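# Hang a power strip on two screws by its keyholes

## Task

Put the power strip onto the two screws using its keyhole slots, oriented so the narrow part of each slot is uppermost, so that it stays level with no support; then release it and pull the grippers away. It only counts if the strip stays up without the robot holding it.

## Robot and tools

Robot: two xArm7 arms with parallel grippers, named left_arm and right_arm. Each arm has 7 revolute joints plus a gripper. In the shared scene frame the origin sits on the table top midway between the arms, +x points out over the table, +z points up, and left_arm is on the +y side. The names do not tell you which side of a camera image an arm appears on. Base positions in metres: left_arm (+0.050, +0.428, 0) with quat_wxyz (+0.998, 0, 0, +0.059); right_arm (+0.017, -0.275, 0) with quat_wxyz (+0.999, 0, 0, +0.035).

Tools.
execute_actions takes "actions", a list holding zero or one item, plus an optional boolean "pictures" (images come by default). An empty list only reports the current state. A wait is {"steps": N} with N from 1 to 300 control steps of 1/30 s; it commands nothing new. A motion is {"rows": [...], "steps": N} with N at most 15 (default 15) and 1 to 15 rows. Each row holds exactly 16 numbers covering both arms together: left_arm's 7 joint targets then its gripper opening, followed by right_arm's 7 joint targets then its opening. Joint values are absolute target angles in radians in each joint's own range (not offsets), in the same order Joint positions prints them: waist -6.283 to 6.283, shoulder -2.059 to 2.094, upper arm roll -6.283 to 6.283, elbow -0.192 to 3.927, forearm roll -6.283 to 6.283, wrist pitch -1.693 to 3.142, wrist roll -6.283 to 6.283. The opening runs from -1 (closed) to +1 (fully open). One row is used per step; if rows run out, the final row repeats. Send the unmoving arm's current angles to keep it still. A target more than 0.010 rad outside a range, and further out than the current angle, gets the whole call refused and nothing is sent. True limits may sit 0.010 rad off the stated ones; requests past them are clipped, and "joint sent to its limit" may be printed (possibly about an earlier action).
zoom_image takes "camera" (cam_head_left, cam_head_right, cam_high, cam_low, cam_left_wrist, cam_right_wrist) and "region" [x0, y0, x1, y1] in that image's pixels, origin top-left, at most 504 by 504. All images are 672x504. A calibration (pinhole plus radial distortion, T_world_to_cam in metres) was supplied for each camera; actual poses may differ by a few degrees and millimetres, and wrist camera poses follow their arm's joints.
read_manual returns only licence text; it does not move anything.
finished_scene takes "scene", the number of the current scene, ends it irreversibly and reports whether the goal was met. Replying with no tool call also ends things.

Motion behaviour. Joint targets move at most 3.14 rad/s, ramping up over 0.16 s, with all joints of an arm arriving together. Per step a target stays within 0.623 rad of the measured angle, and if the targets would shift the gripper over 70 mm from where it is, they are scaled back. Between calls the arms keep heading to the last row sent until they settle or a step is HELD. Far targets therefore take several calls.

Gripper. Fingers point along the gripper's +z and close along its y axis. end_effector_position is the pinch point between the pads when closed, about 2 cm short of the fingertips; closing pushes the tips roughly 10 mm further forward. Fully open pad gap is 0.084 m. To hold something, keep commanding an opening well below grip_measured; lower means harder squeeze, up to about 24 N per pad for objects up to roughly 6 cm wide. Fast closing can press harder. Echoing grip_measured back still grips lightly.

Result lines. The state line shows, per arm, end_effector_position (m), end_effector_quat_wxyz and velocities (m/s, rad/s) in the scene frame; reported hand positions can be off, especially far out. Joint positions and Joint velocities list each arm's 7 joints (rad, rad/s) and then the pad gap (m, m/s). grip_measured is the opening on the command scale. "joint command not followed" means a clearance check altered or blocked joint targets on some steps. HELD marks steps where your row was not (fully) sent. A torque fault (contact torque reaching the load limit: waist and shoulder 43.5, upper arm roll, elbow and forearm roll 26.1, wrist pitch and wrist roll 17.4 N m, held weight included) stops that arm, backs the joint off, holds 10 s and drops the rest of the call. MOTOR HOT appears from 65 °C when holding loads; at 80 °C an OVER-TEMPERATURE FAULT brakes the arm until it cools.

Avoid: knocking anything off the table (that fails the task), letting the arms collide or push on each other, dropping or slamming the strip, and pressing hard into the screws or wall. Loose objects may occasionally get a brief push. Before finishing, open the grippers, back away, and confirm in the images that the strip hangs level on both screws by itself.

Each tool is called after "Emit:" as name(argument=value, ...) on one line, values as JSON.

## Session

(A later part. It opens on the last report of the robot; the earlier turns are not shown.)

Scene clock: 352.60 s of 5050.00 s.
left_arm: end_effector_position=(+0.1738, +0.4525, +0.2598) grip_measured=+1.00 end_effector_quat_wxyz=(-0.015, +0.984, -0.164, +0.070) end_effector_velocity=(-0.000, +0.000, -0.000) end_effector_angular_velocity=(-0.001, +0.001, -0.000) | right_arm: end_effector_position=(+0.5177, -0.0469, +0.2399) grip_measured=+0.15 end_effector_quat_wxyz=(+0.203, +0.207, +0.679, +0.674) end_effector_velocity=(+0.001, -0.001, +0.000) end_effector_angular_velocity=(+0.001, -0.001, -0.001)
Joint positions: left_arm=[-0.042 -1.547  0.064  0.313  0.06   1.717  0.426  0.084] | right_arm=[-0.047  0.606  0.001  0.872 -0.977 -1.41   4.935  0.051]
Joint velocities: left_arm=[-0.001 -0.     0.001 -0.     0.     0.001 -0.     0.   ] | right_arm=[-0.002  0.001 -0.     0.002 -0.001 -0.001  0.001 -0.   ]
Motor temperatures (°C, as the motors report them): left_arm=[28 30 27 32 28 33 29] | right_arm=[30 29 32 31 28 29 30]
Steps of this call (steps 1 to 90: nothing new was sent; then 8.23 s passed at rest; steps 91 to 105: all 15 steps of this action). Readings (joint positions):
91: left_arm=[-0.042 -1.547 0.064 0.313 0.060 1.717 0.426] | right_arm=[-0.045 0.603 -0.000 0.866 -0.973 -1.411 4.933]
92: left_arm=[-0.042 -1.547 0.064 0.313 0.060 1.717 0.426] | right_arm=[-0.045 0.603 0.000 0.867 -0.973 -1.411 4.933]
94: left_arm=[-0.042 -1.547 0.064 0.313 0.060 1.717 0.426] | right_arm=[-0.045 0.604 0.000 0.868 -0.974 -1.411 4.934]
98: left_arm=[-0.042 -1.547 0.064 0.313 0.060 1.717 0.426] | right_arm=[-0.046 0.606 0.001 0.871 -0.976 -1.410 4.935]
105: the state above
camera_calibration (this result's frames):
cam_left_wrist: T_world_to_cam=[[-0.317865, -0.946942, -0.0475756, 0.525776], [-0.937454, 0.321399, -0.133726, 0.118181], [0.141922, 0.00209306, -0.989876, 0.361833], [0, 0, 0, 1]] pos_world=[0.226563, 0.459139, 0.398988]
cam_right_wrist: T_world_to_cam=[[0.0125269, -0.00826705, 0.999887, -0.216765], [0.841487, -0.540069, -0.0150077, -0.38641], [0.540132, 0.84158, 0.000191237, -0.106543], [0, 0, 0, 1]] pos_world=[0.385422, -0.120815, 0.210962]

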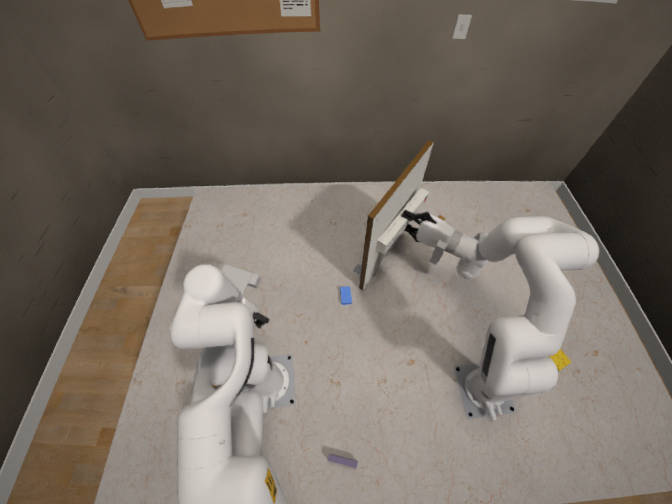

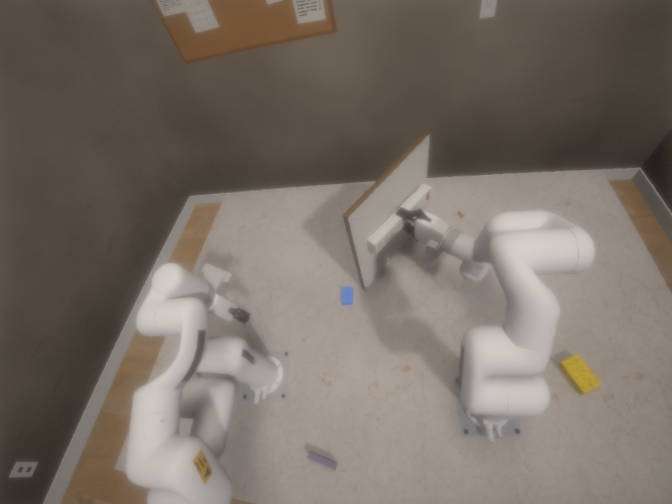

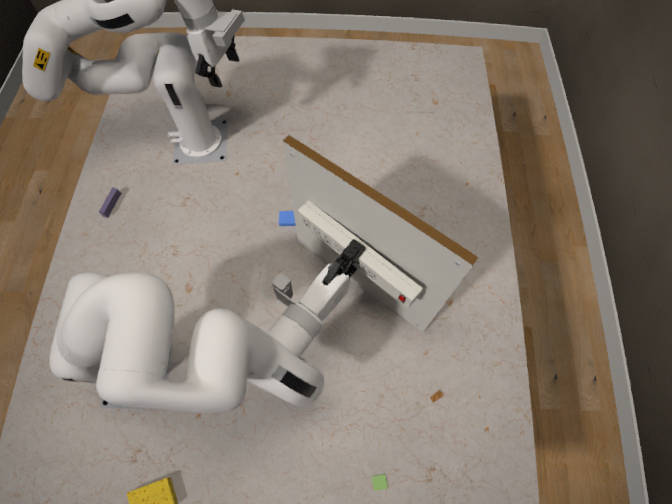

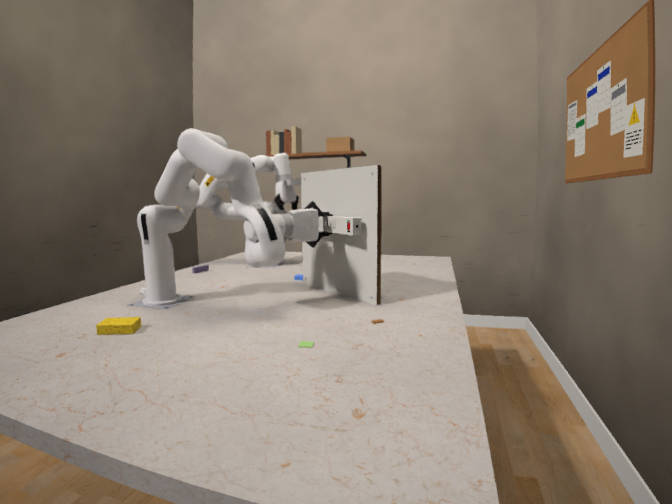

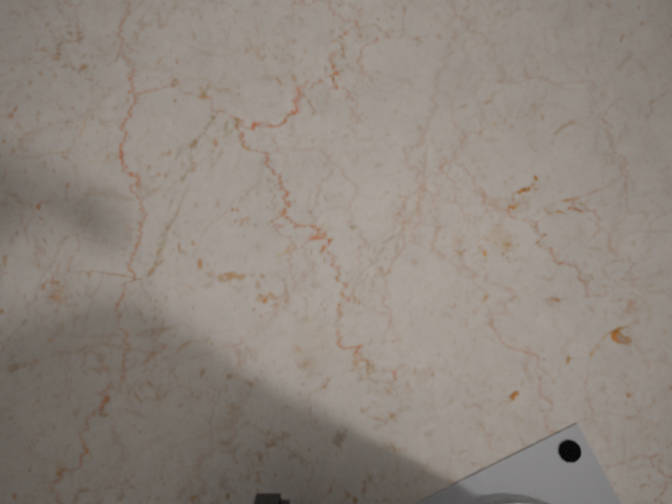

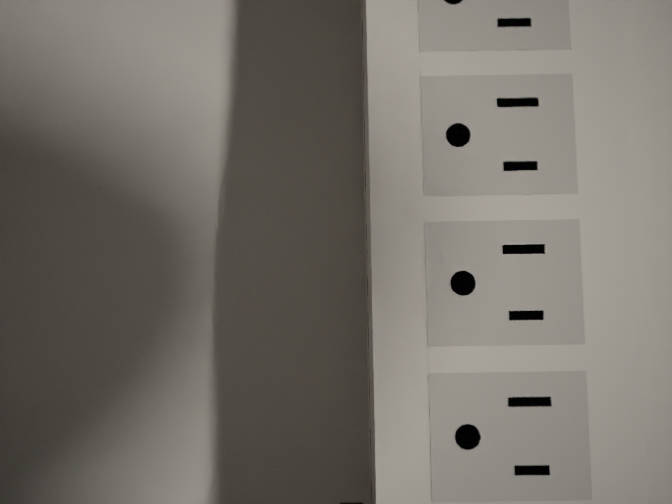

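Emit:
execute_actions(actions=[{"rows":[[-0.042,-1.547,0.064,0.313,0.06,1.717,0.426,1,-0.0475,0.605,0,0.8728,-0.9763,-1.4094,4.93,-1],[-0.042,-1.547,0.064,0.313,0.06,1.717,0.426,1,-0.0475,0.605,0,0.8728,-0.9763,-1.4094,4.93,-1],[-0.042,-1.547,0.064,0.313,0.06,1.717,0.426,1,-0.0475,0.605,0,0.8728,-0.9763,-1.4094,4.93,-1],[-0.042,-1.547,0.064,0.313,0.06,1.717,0.426,1,-0.0475,0.6038,0,0.8728,-0.9763,-1.4089,4.925,-1],[-0.042,-1.547,0.064,0.313,0.06,1.717,0.426,1,-0.0475,0.6038,0,0.8728,-0.9763,-1.4089,4.925,-1],[-0.042,-1.547,0.064,0.313,0.06,1.717,0.426,1,-0.0475,0.6038,0,0.8728,-0.9763,-1.4089,4.925,-1],[-0.042,-1.547,0.064,0.313,0.06,1.717,0.426,1,-0.0475,0.6025,0,0.8728,-0.9763,-1.4083,4.9205,-1]],"steps":15}])

Scene clock: 366.03 s of 5050.00 s.
left_arm: end_effector_position=(+0.1738, +0.4525, +0.2598) grip_measured=+1.00 end_effector_quat_wxyz=(-0.015, +0.984, -0.164, +0.070) end_effector_velocity=(-0.000, -0.000, -0.001) end_effector_angular_velocity=(-0.001, +0.002, -0.001) | right_arm: end_effector_position=(+0.5186, -0.0479, +0.2403) grip_measured=+0.16 end_effector_quat_wxyz=(+0.210, +0.203, +0.681, +0.671) end_effector_velocity=(+0.000, +0.001, +0.001) end_effector_angular_velocity=(-0.003, -0.006, +0.002)
Joint positions: left_arm=[-0.042 -1.547  0.064  0.313  0.06   1.717  0.426  0.084] | right_arm=[-0.047  0.603 -0.     0.872 -0.976 -1.407  4.921  0.051]
Joint velocities: left_arm=[-0.     0.     0.    -0.001 -0.     0.001  0.    -0.   ] | right_arm=[ 0.    -0.001  0.001  0.002 -0.001  0.    -0.005  0.   ]
Motor temperatures (°C, as the motors report them): left_arm=[28 30 27 32 28 33 29] | right_arm=[30 29 32 31 28 29 30]
Steps of this call (steps 1 to 15: the robot went on to your last target; steps 16 to 90: nothing new was sent; then 9.93 s passed at rest; steps 91 to 105: all 15 steps of this action). Readings (joint positions):
91: left_arm=[-0.042 -1.547 0.064 0.313 0.060 1.717 0.426] | right_arm=[-0.047 0.606 0.000 0.873 -0.976 -1.410 4.935]
92: left_arm=[-0.042 -1.547 0.064 0.313 0.060 1.717 0.426] | right_arm=[-0.047 0.606 0.000 0.873 -0.976 -1.410 4.934]
94: left_arm=[-0.042 -1.547 0.064 0.313 0.060 1.717 0.426] | right_arm=[-0.047 0.606 0.000 0.873 -0.976 -1.409 4.932]
98: left_arm=[-0.042 -1.547 0.064 0.313 0.060 1.717 0.426] | right_arm=[-0.047 0.605 -0.000 0.872 -0.976 -1.408 4.926]
105: the state above
camera_calibration (this result's frames):
cam_left_wrist: T_world_to_cam=[[-0.317865, -0.946942, -0.0475756, 0.525776], [-0.937454, 0.321399, -0.133726, 0.118181], [0.141921, 0.00209322, -0.989876, 0.361833], [0, 0, 0, 1]] pos_world=[0.226564, 0.459139, 0.398988]
cam_right_wrist: T_world_to_cam=[[-0.0000165448, 0.00278181, 0.999996, -0.210179], [0.839853, -0.542812, 0.0015239, -0.39097], [0.542814, 0.83985, -0.00232733, -0.107054], [0, 0, 0, 1]] pos_world=[0.386464, -0.121729, 0.210525]

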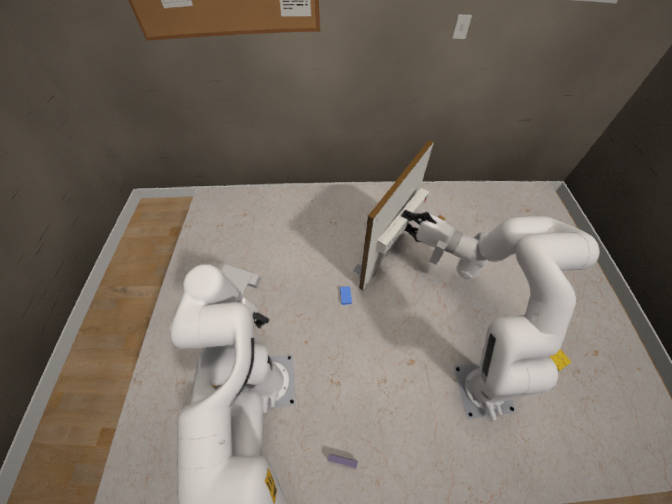

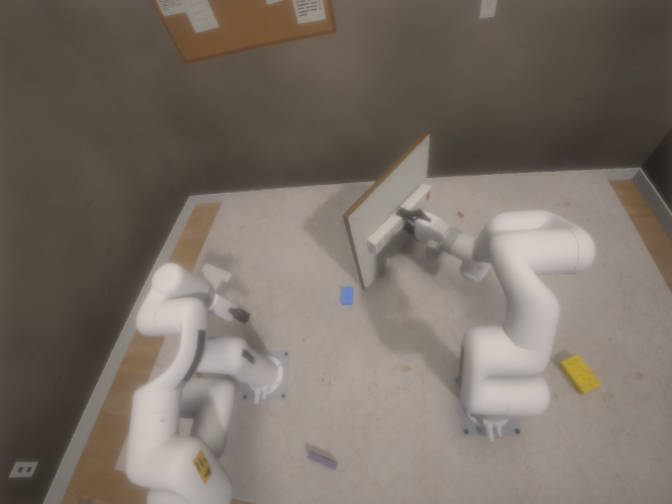

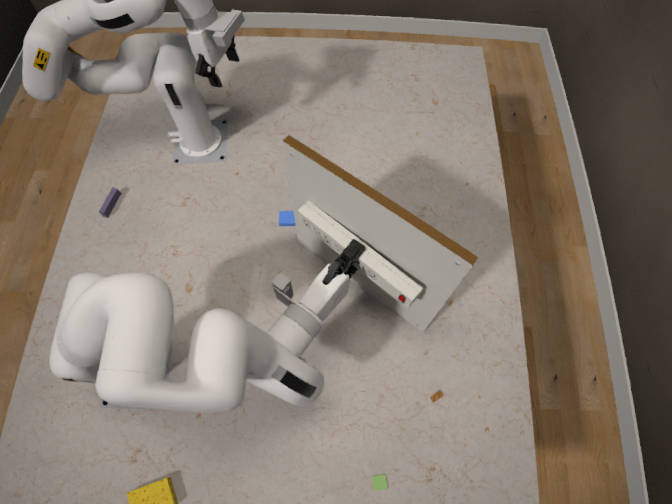

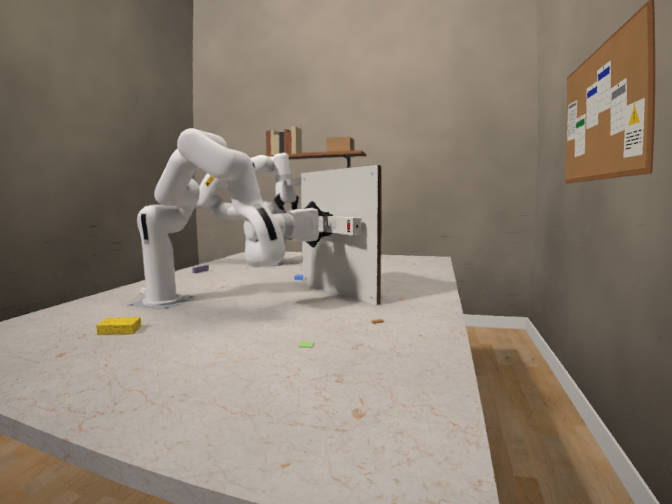

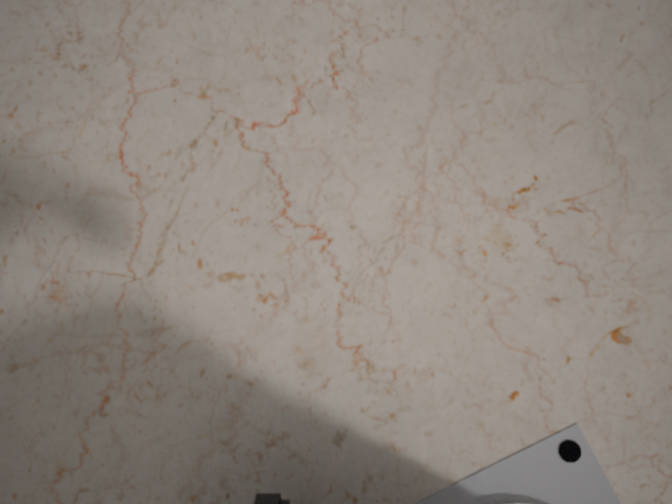

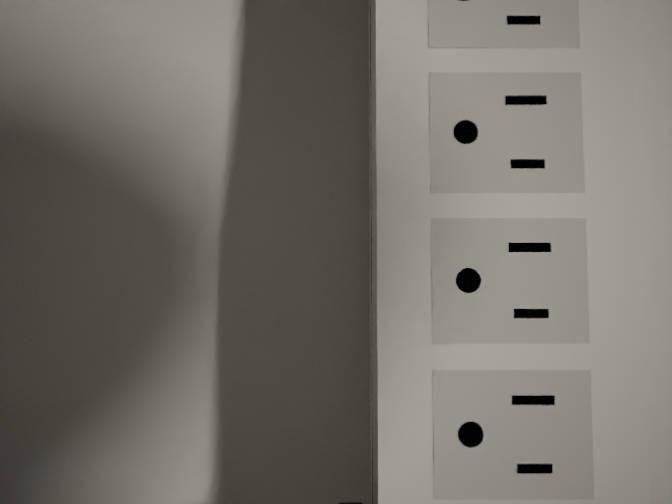

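Emit:
execute_actions(actions=[{"rows":[[-0.042,-1.547,0.064,0.313,0.06,1.717,0.426,1,-0.0428,0.6045,0,0.877,-0.9722,-1.4058,4.9225,-1],[-0.042,-1.547,0.064,0.313,0.06,1.717,0.426,1,-0.0428,0.6045,0,0.877,-0.9722,-1.4058,4.9225,-1],[-0.042,-1.547,0.064,0.313,0.06,1.717,0.426,1,-0.0428,0.6045,0,0.877,-0.9722,-1.4058,4.9225,-1],[-0.042,-1.547,0.064,0.313,0.06,1.717,0.426,1,-0.0428,0.6045,0,0.877,-0.9722,-1.4058,4.9225,-1],[-0.042,-1.547,0.064,0.313,0.06,1.717,0.426,1,-0.038,0.6065,0,0.881,-0.968,-1.4033,4.9245,-1]],"steps":15}])

Emit:
zoom_image(camera="cam_high", region=[280,180,440,320])

Scene clock: 377.87 s of 5050.00 s.
left_arm: end_effector_position=(+0.1738, +0.4525, +0.2598) grip_measured=+1.00 end_effector_quat_wxyz=(-0.015, +0.984, -0.164, +0.070) end_effector_velocity=(+0.000, -0.000, +0.000) end_effector_angular_velocity=(+0.001, -0.000, -0.002) | right_arm: end_effector_position=(+0.5210, -0.0454, +0.2411) grip_measured=+0.16 end_effector_quat_wxyz=(+0.211, +0.203, +0.680, +0.672) end_effector_velocity=(+0.001, +0.003, -0.000) end_effector_angular_velocity=(-0.003, -0.001, +0.002)
Joint positions: left_arm=[-0.042 -1.547  0.064  0.313  0.06   1.717  0.426  0.084] | right_arm=[-0.039  0.606 -0.001  0.881 -0.968 -1.404  4.925  0.051]
Joint velocities: left_arm=[-0.001 -0.    -0.001 -0.     0.    -0.     0.001  0.   ] | right_arm=[0.003 0.001 0.003 0.006 0.002 0.007 0.    0.   ]
Motor temperatures (°C, as the motors report them): left_arm=[28 30 27 32 28 33 29] | right_arm=[30 29 32 31 28 29 30]
Steps of this call (steps 1 to 15: the robot went on to your last target; steps 16 to 90: nothing new was sent; then 8.33 s passed at rest; steps 91 to 105: all 15 steps of this action). Readings (joint positions):
91: left_arm=[-0.042 -1.547 0.064 0.313 0.060 1.717 0.426] | right_arm=[-0.048 0.603 -0.000 0.873 -0.976 -1.408 4.921]
92: left_arm=[-0.042 -1.547 0.064 0.313 0.060 1.717 0.426] | right_arm=[-0.047 0.603 -0.000 0.873 -0.975 -1.408 4.921]
94: left_arm=[-0.042 -1.547 0.064 0.313 0.060 1.717 0.426] | right_arm=[-0.045 0.604 -0.001 0.874 -0.974 -1.409 4.922]
98: left_arm=[-0.042 -1.547 0.064 0.313 0.060 1.717 0.426] | right_arm=[-0.042 0.605 -0.002 0.877 -0.970 -1.407 4.924]
105: the state above
camera_calibration (this result's frames):
cam_left_wrist: T_world_to_cam=[[-0.317865, -0.946942, -0.0475756, 0.525776], [-0.937454, 0.321399, -0.133726, 0.118181], [0.141921, 0.00209325, -0.989876, 0.361833], [0, 0, 0, 1]] pos_world=[0.226563, 0.459139, 0.398988]
cam_right_wrist: T_world_to_cam=[[-0.00149733, 0.00145128, 0.999998, -0.2103], [0.83898, -0.544158, 0.00204596, -0.391285], [0.54416, 0.838982, -0.000402807, -0.11166], [0, 0, 0, 1]] pos_world=[0.388726, -0.118935, 0.211055]

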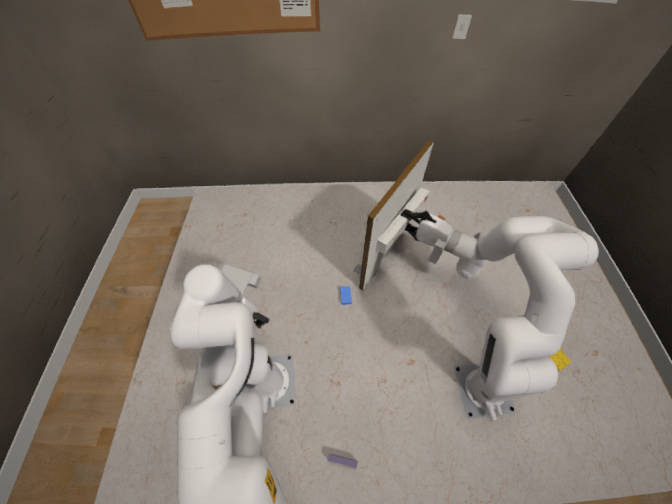

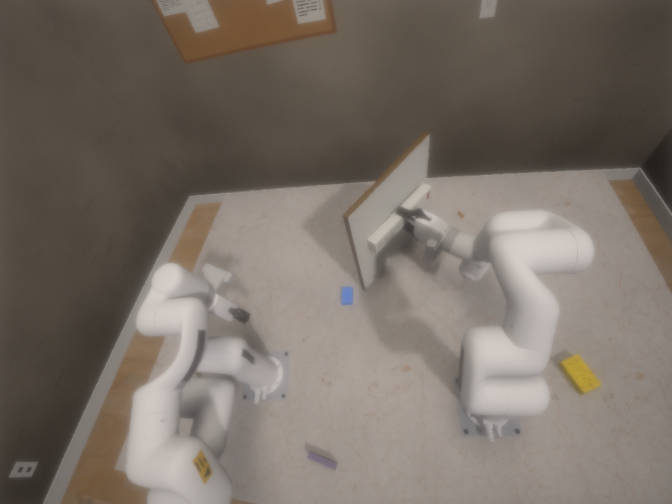

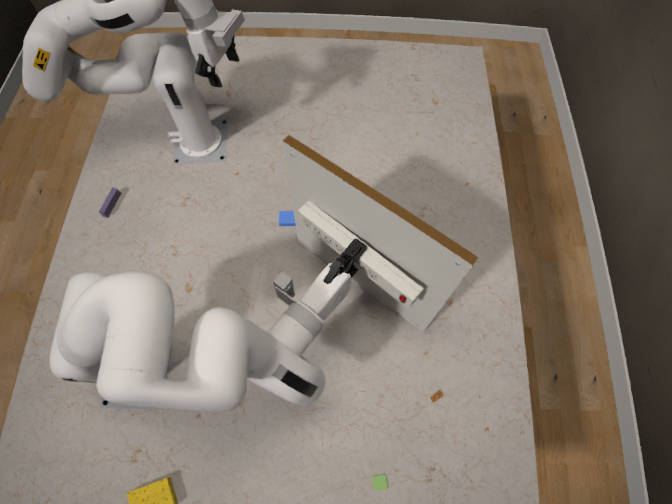

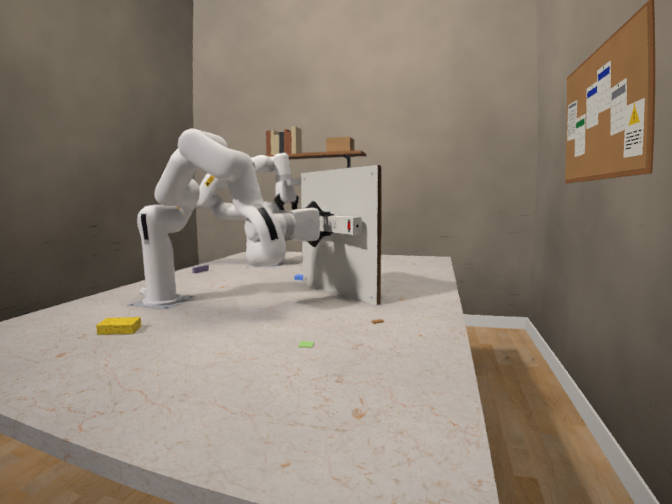

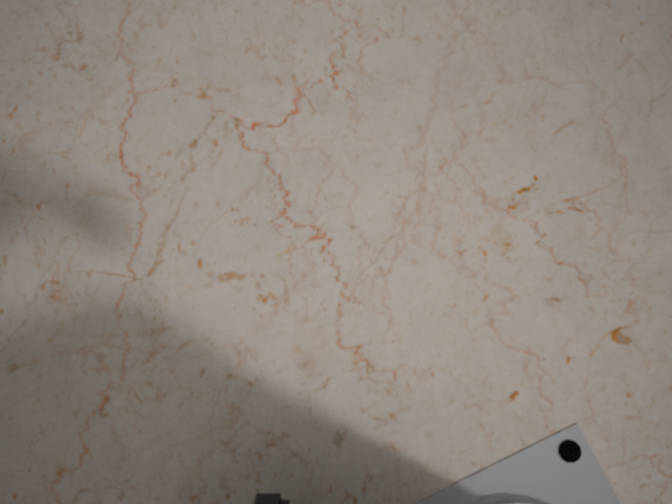

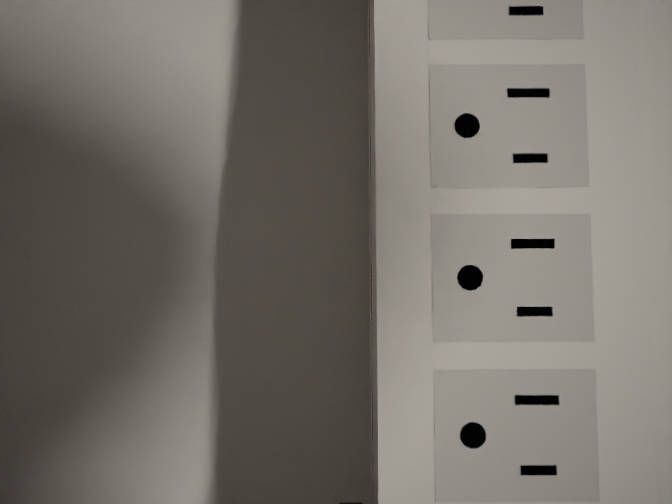

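Region (280, 180, 440, 320) of cam_high's 672x504 image, scaled by 3.150, with more detail than that image has; it fills the top 441 rows of this view, and the rest is white.

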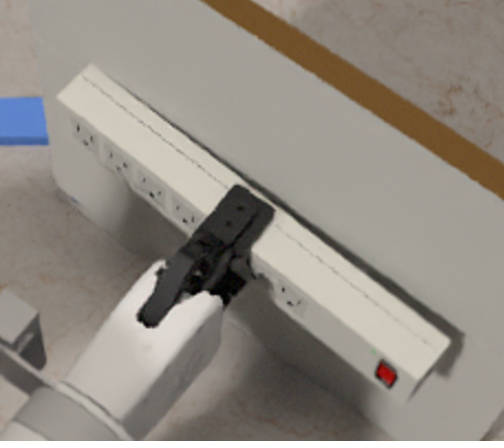

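Emit:
execute_actions(actions=[{"rows":[[-0.042,-1.547,0.064,0.313,0.06,1.717,0.426,1,-0.045,0.6035,0,0.875,-0.9742,-1.407,4.9215,-1],[-0.042,-1.547,0.064,0.313,0.06,1.717,0.426,1,-0.045,0.6035,0,0.875,-0.9742,-1.407,4.9215,-1],[-0.042,-1.547,0.064,0.313,0.06,1.717,0.426,1,-0.045,0.6035,0,0.875,-0.9742,-1.407,4.9215,-1],[-0.042,-1.547,0.064,0.313,0.06,1.717,0.426,1,-0.045,0.6035,0,0.875,-0.9742,-1.407,4.9215,-1],[-0.042,-1.547,0.064,0.313,0.06,1.717,0.426,1,-0.045,0.6007,0,0.875,-0.9742,-1.4058,4.911,-1],[-0.042,-1.547,0.064,0.313,0.06,1.717,0.426,1,-0.045,0.6007,0,0.875,-0.9742,-1.4058,4.911,-1],[-0.042,-1.547,0.064,0.313,0.06,1.717,0.426,1,-0.045,0.6007,0,0.875,-0.9742,-1.4058,4.911,-1],[-0.042,-1.547,0.064,0.313,0.06,1.717,0.426,1,-0.045,0.6007,0,0.875,-0.9742,-1.4058,4.911,-1],[-0.042,-1.547,0.064,0.313,0.06,1.717,0.426,1,-0.045,0.6007,0,0.875,-0.9742,-1.4058,4.911,-1],[-0.042,-1.547,0.064,0.313,0.06,1.717,0.426,1,-0.045,0.6007,0,0.875,-0.9742,-1.4058,4.911,-1],[-0.042,-1.547,0.064,0.313,0.06,1.717,0.426,1,-0.038,0.6037,0,0.881,-0.968,-1.402,4.914,-1]],"steps":15}])

Emit:
zoom_image(camera="cam_high", region=[280,180,440,320])

Scene clock: 401.63 s of 5050.00 s.
left_arm: end_effector_position=(+0.1738, +0.4525, +0.2598) grip_measured=+1.00 end_effector_quat_wxyz=(-0.015, +0.984, -0.164, +0.070) end_effector_velocity=(-0.000, -0.000, -0.000) end_effector_angular_velocity=(-0.000, +0.001, +0.000) | right_arm: end_effector_position=(+0.5202, -0.0450, +0.2418) grip_measured=+0.15 end_effector_quat_wxyz=(+0.214, +0.199, +0.682, +0.671) end_effector_velocity=(+0.006, +0.007, +0.001) end_effector_angular_velocity=(-0.002, -0.003, -0.002)
Joint positions: left_arm=[-0.042 -1.547  0.064  0.313  0.06   1.717  0.426  0.084] | right_arm=[-0.04   0.603 -0.001  0.879 -0.97  -1.403  4.914  0.051]
Joint velocities: left_arm=[ 0.     0.    -0.    -0.001 -0.    -0.    -0.     0.   ] | right_arm=[ 0.018  0.007 -0.     0.022  0.018  0.012  0.005 -0.   ]
Motor temperatures (°C, as the motors report them): left_arm=[28 30 27 32 28 33 29] | right_arm=[30 29 32 30 28 29 30]
Steps of this call (steps 1 to 15: the robot went on to your last target; steps 16 to 130: nothing new was sent; then 18.93 s passed at rest; steps 131 to 145: all 15 steps of this action). Readings (joint positions):
131: left_arm=[-0.042 -1.547 0.064 0.313 0.060 1.717 0.426] | right_arm=[-0.038 0.607 0.000 0.881 -0.968 -1.403 4.924]
132: left_arm=[-0.042 -1.547 0.064 0.313 0.060 1.717 0.426] | right_arm=[-0.039 0.606 0.000 0.880 -0.969 -1.404 4.924]
134: left_arm=[-0.042 -1.547 0.064 0.313 0.060 1.717 0.426] | right_arm=[-0.042 0.605 -0.000 0.877 -0.972 -1.405 4.922]
138: left_arm=[-0.042 -1.547 0.064 0.313 0.060 1.717 0.426] | right_arm=[-0.044 0.602 0.000 0.875 -0.974 -1.405 4.915]
145: the state above
camera_calibration (this result's frames):
cam_left_wrist: T_world_to_cam=[[-0.317865, -0.946942, -0.0475757, 0.525776], [-0.937454, 0.321399, -0.133726, 0.118181], [0.141921, 0.00209323, -0.989876, 0.361833], [0, 0, 0, 1]] pos_world=[0.226563, 0.459139, 0.398988]
cam_right_wrist: T_world_to_cam=[[-0.0112195, 0.0082931, 0.999903, -0.205604], [0.840025, -0.542369, 0.013924, -0.393772], [0.542431, 0.8401, -0.000881296, -0.110517], [0, 0, 0, 1]] pos_world=[0.388419, -0.119019, 0.21097]

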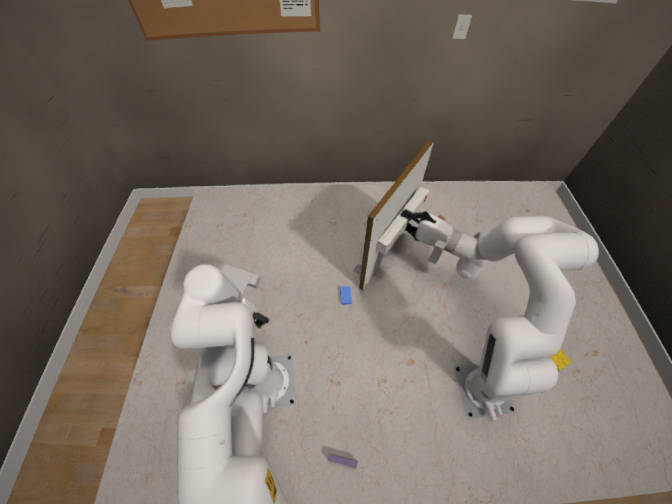

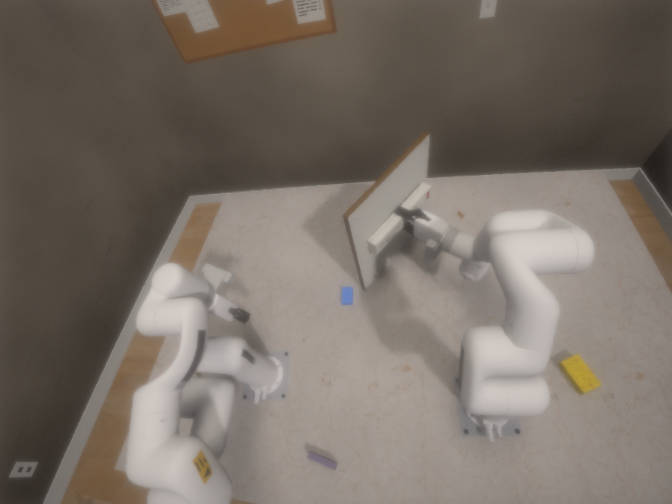

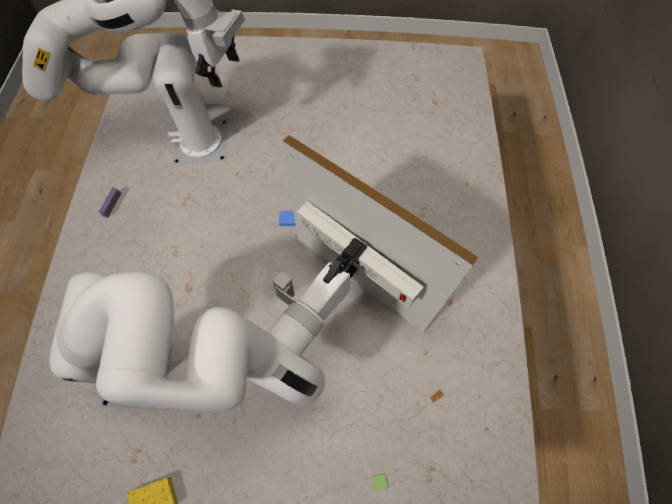

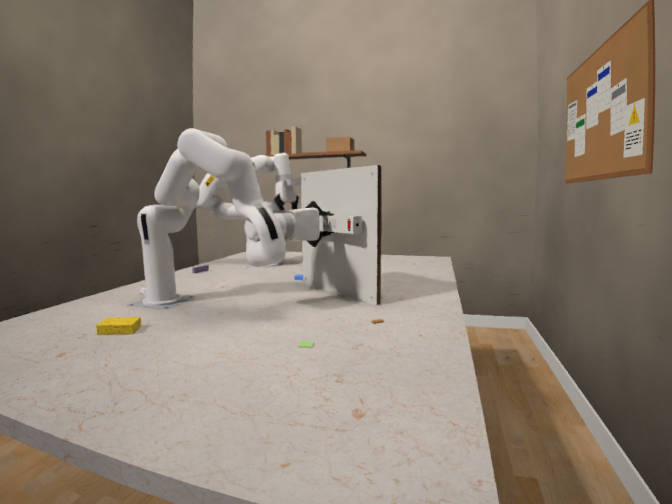

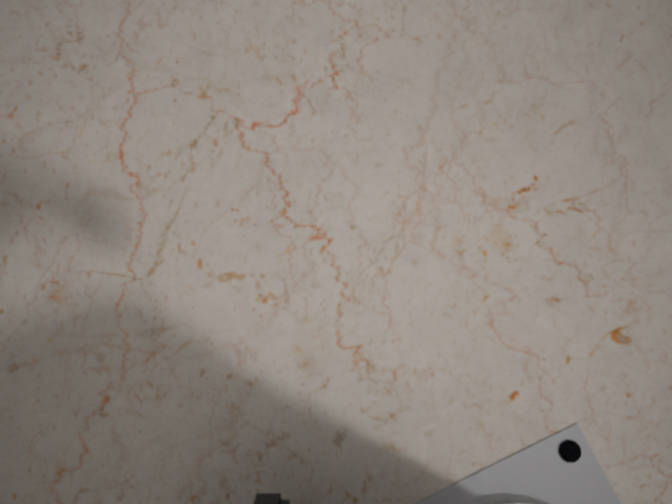

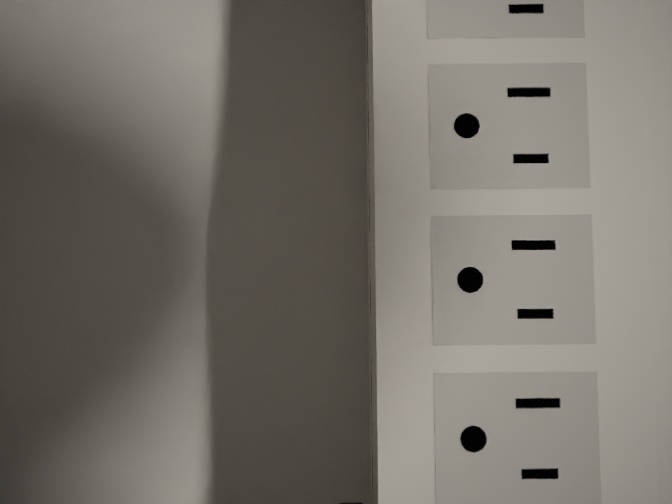

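Region (280, 180, 440, 320) of cam_high's 672x504 image, scaled by 3.150, with more detail than that image has; it fills the top 441 rows of this view, and the rest is white.

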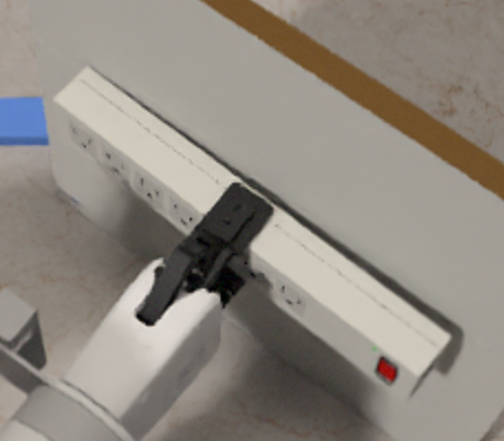

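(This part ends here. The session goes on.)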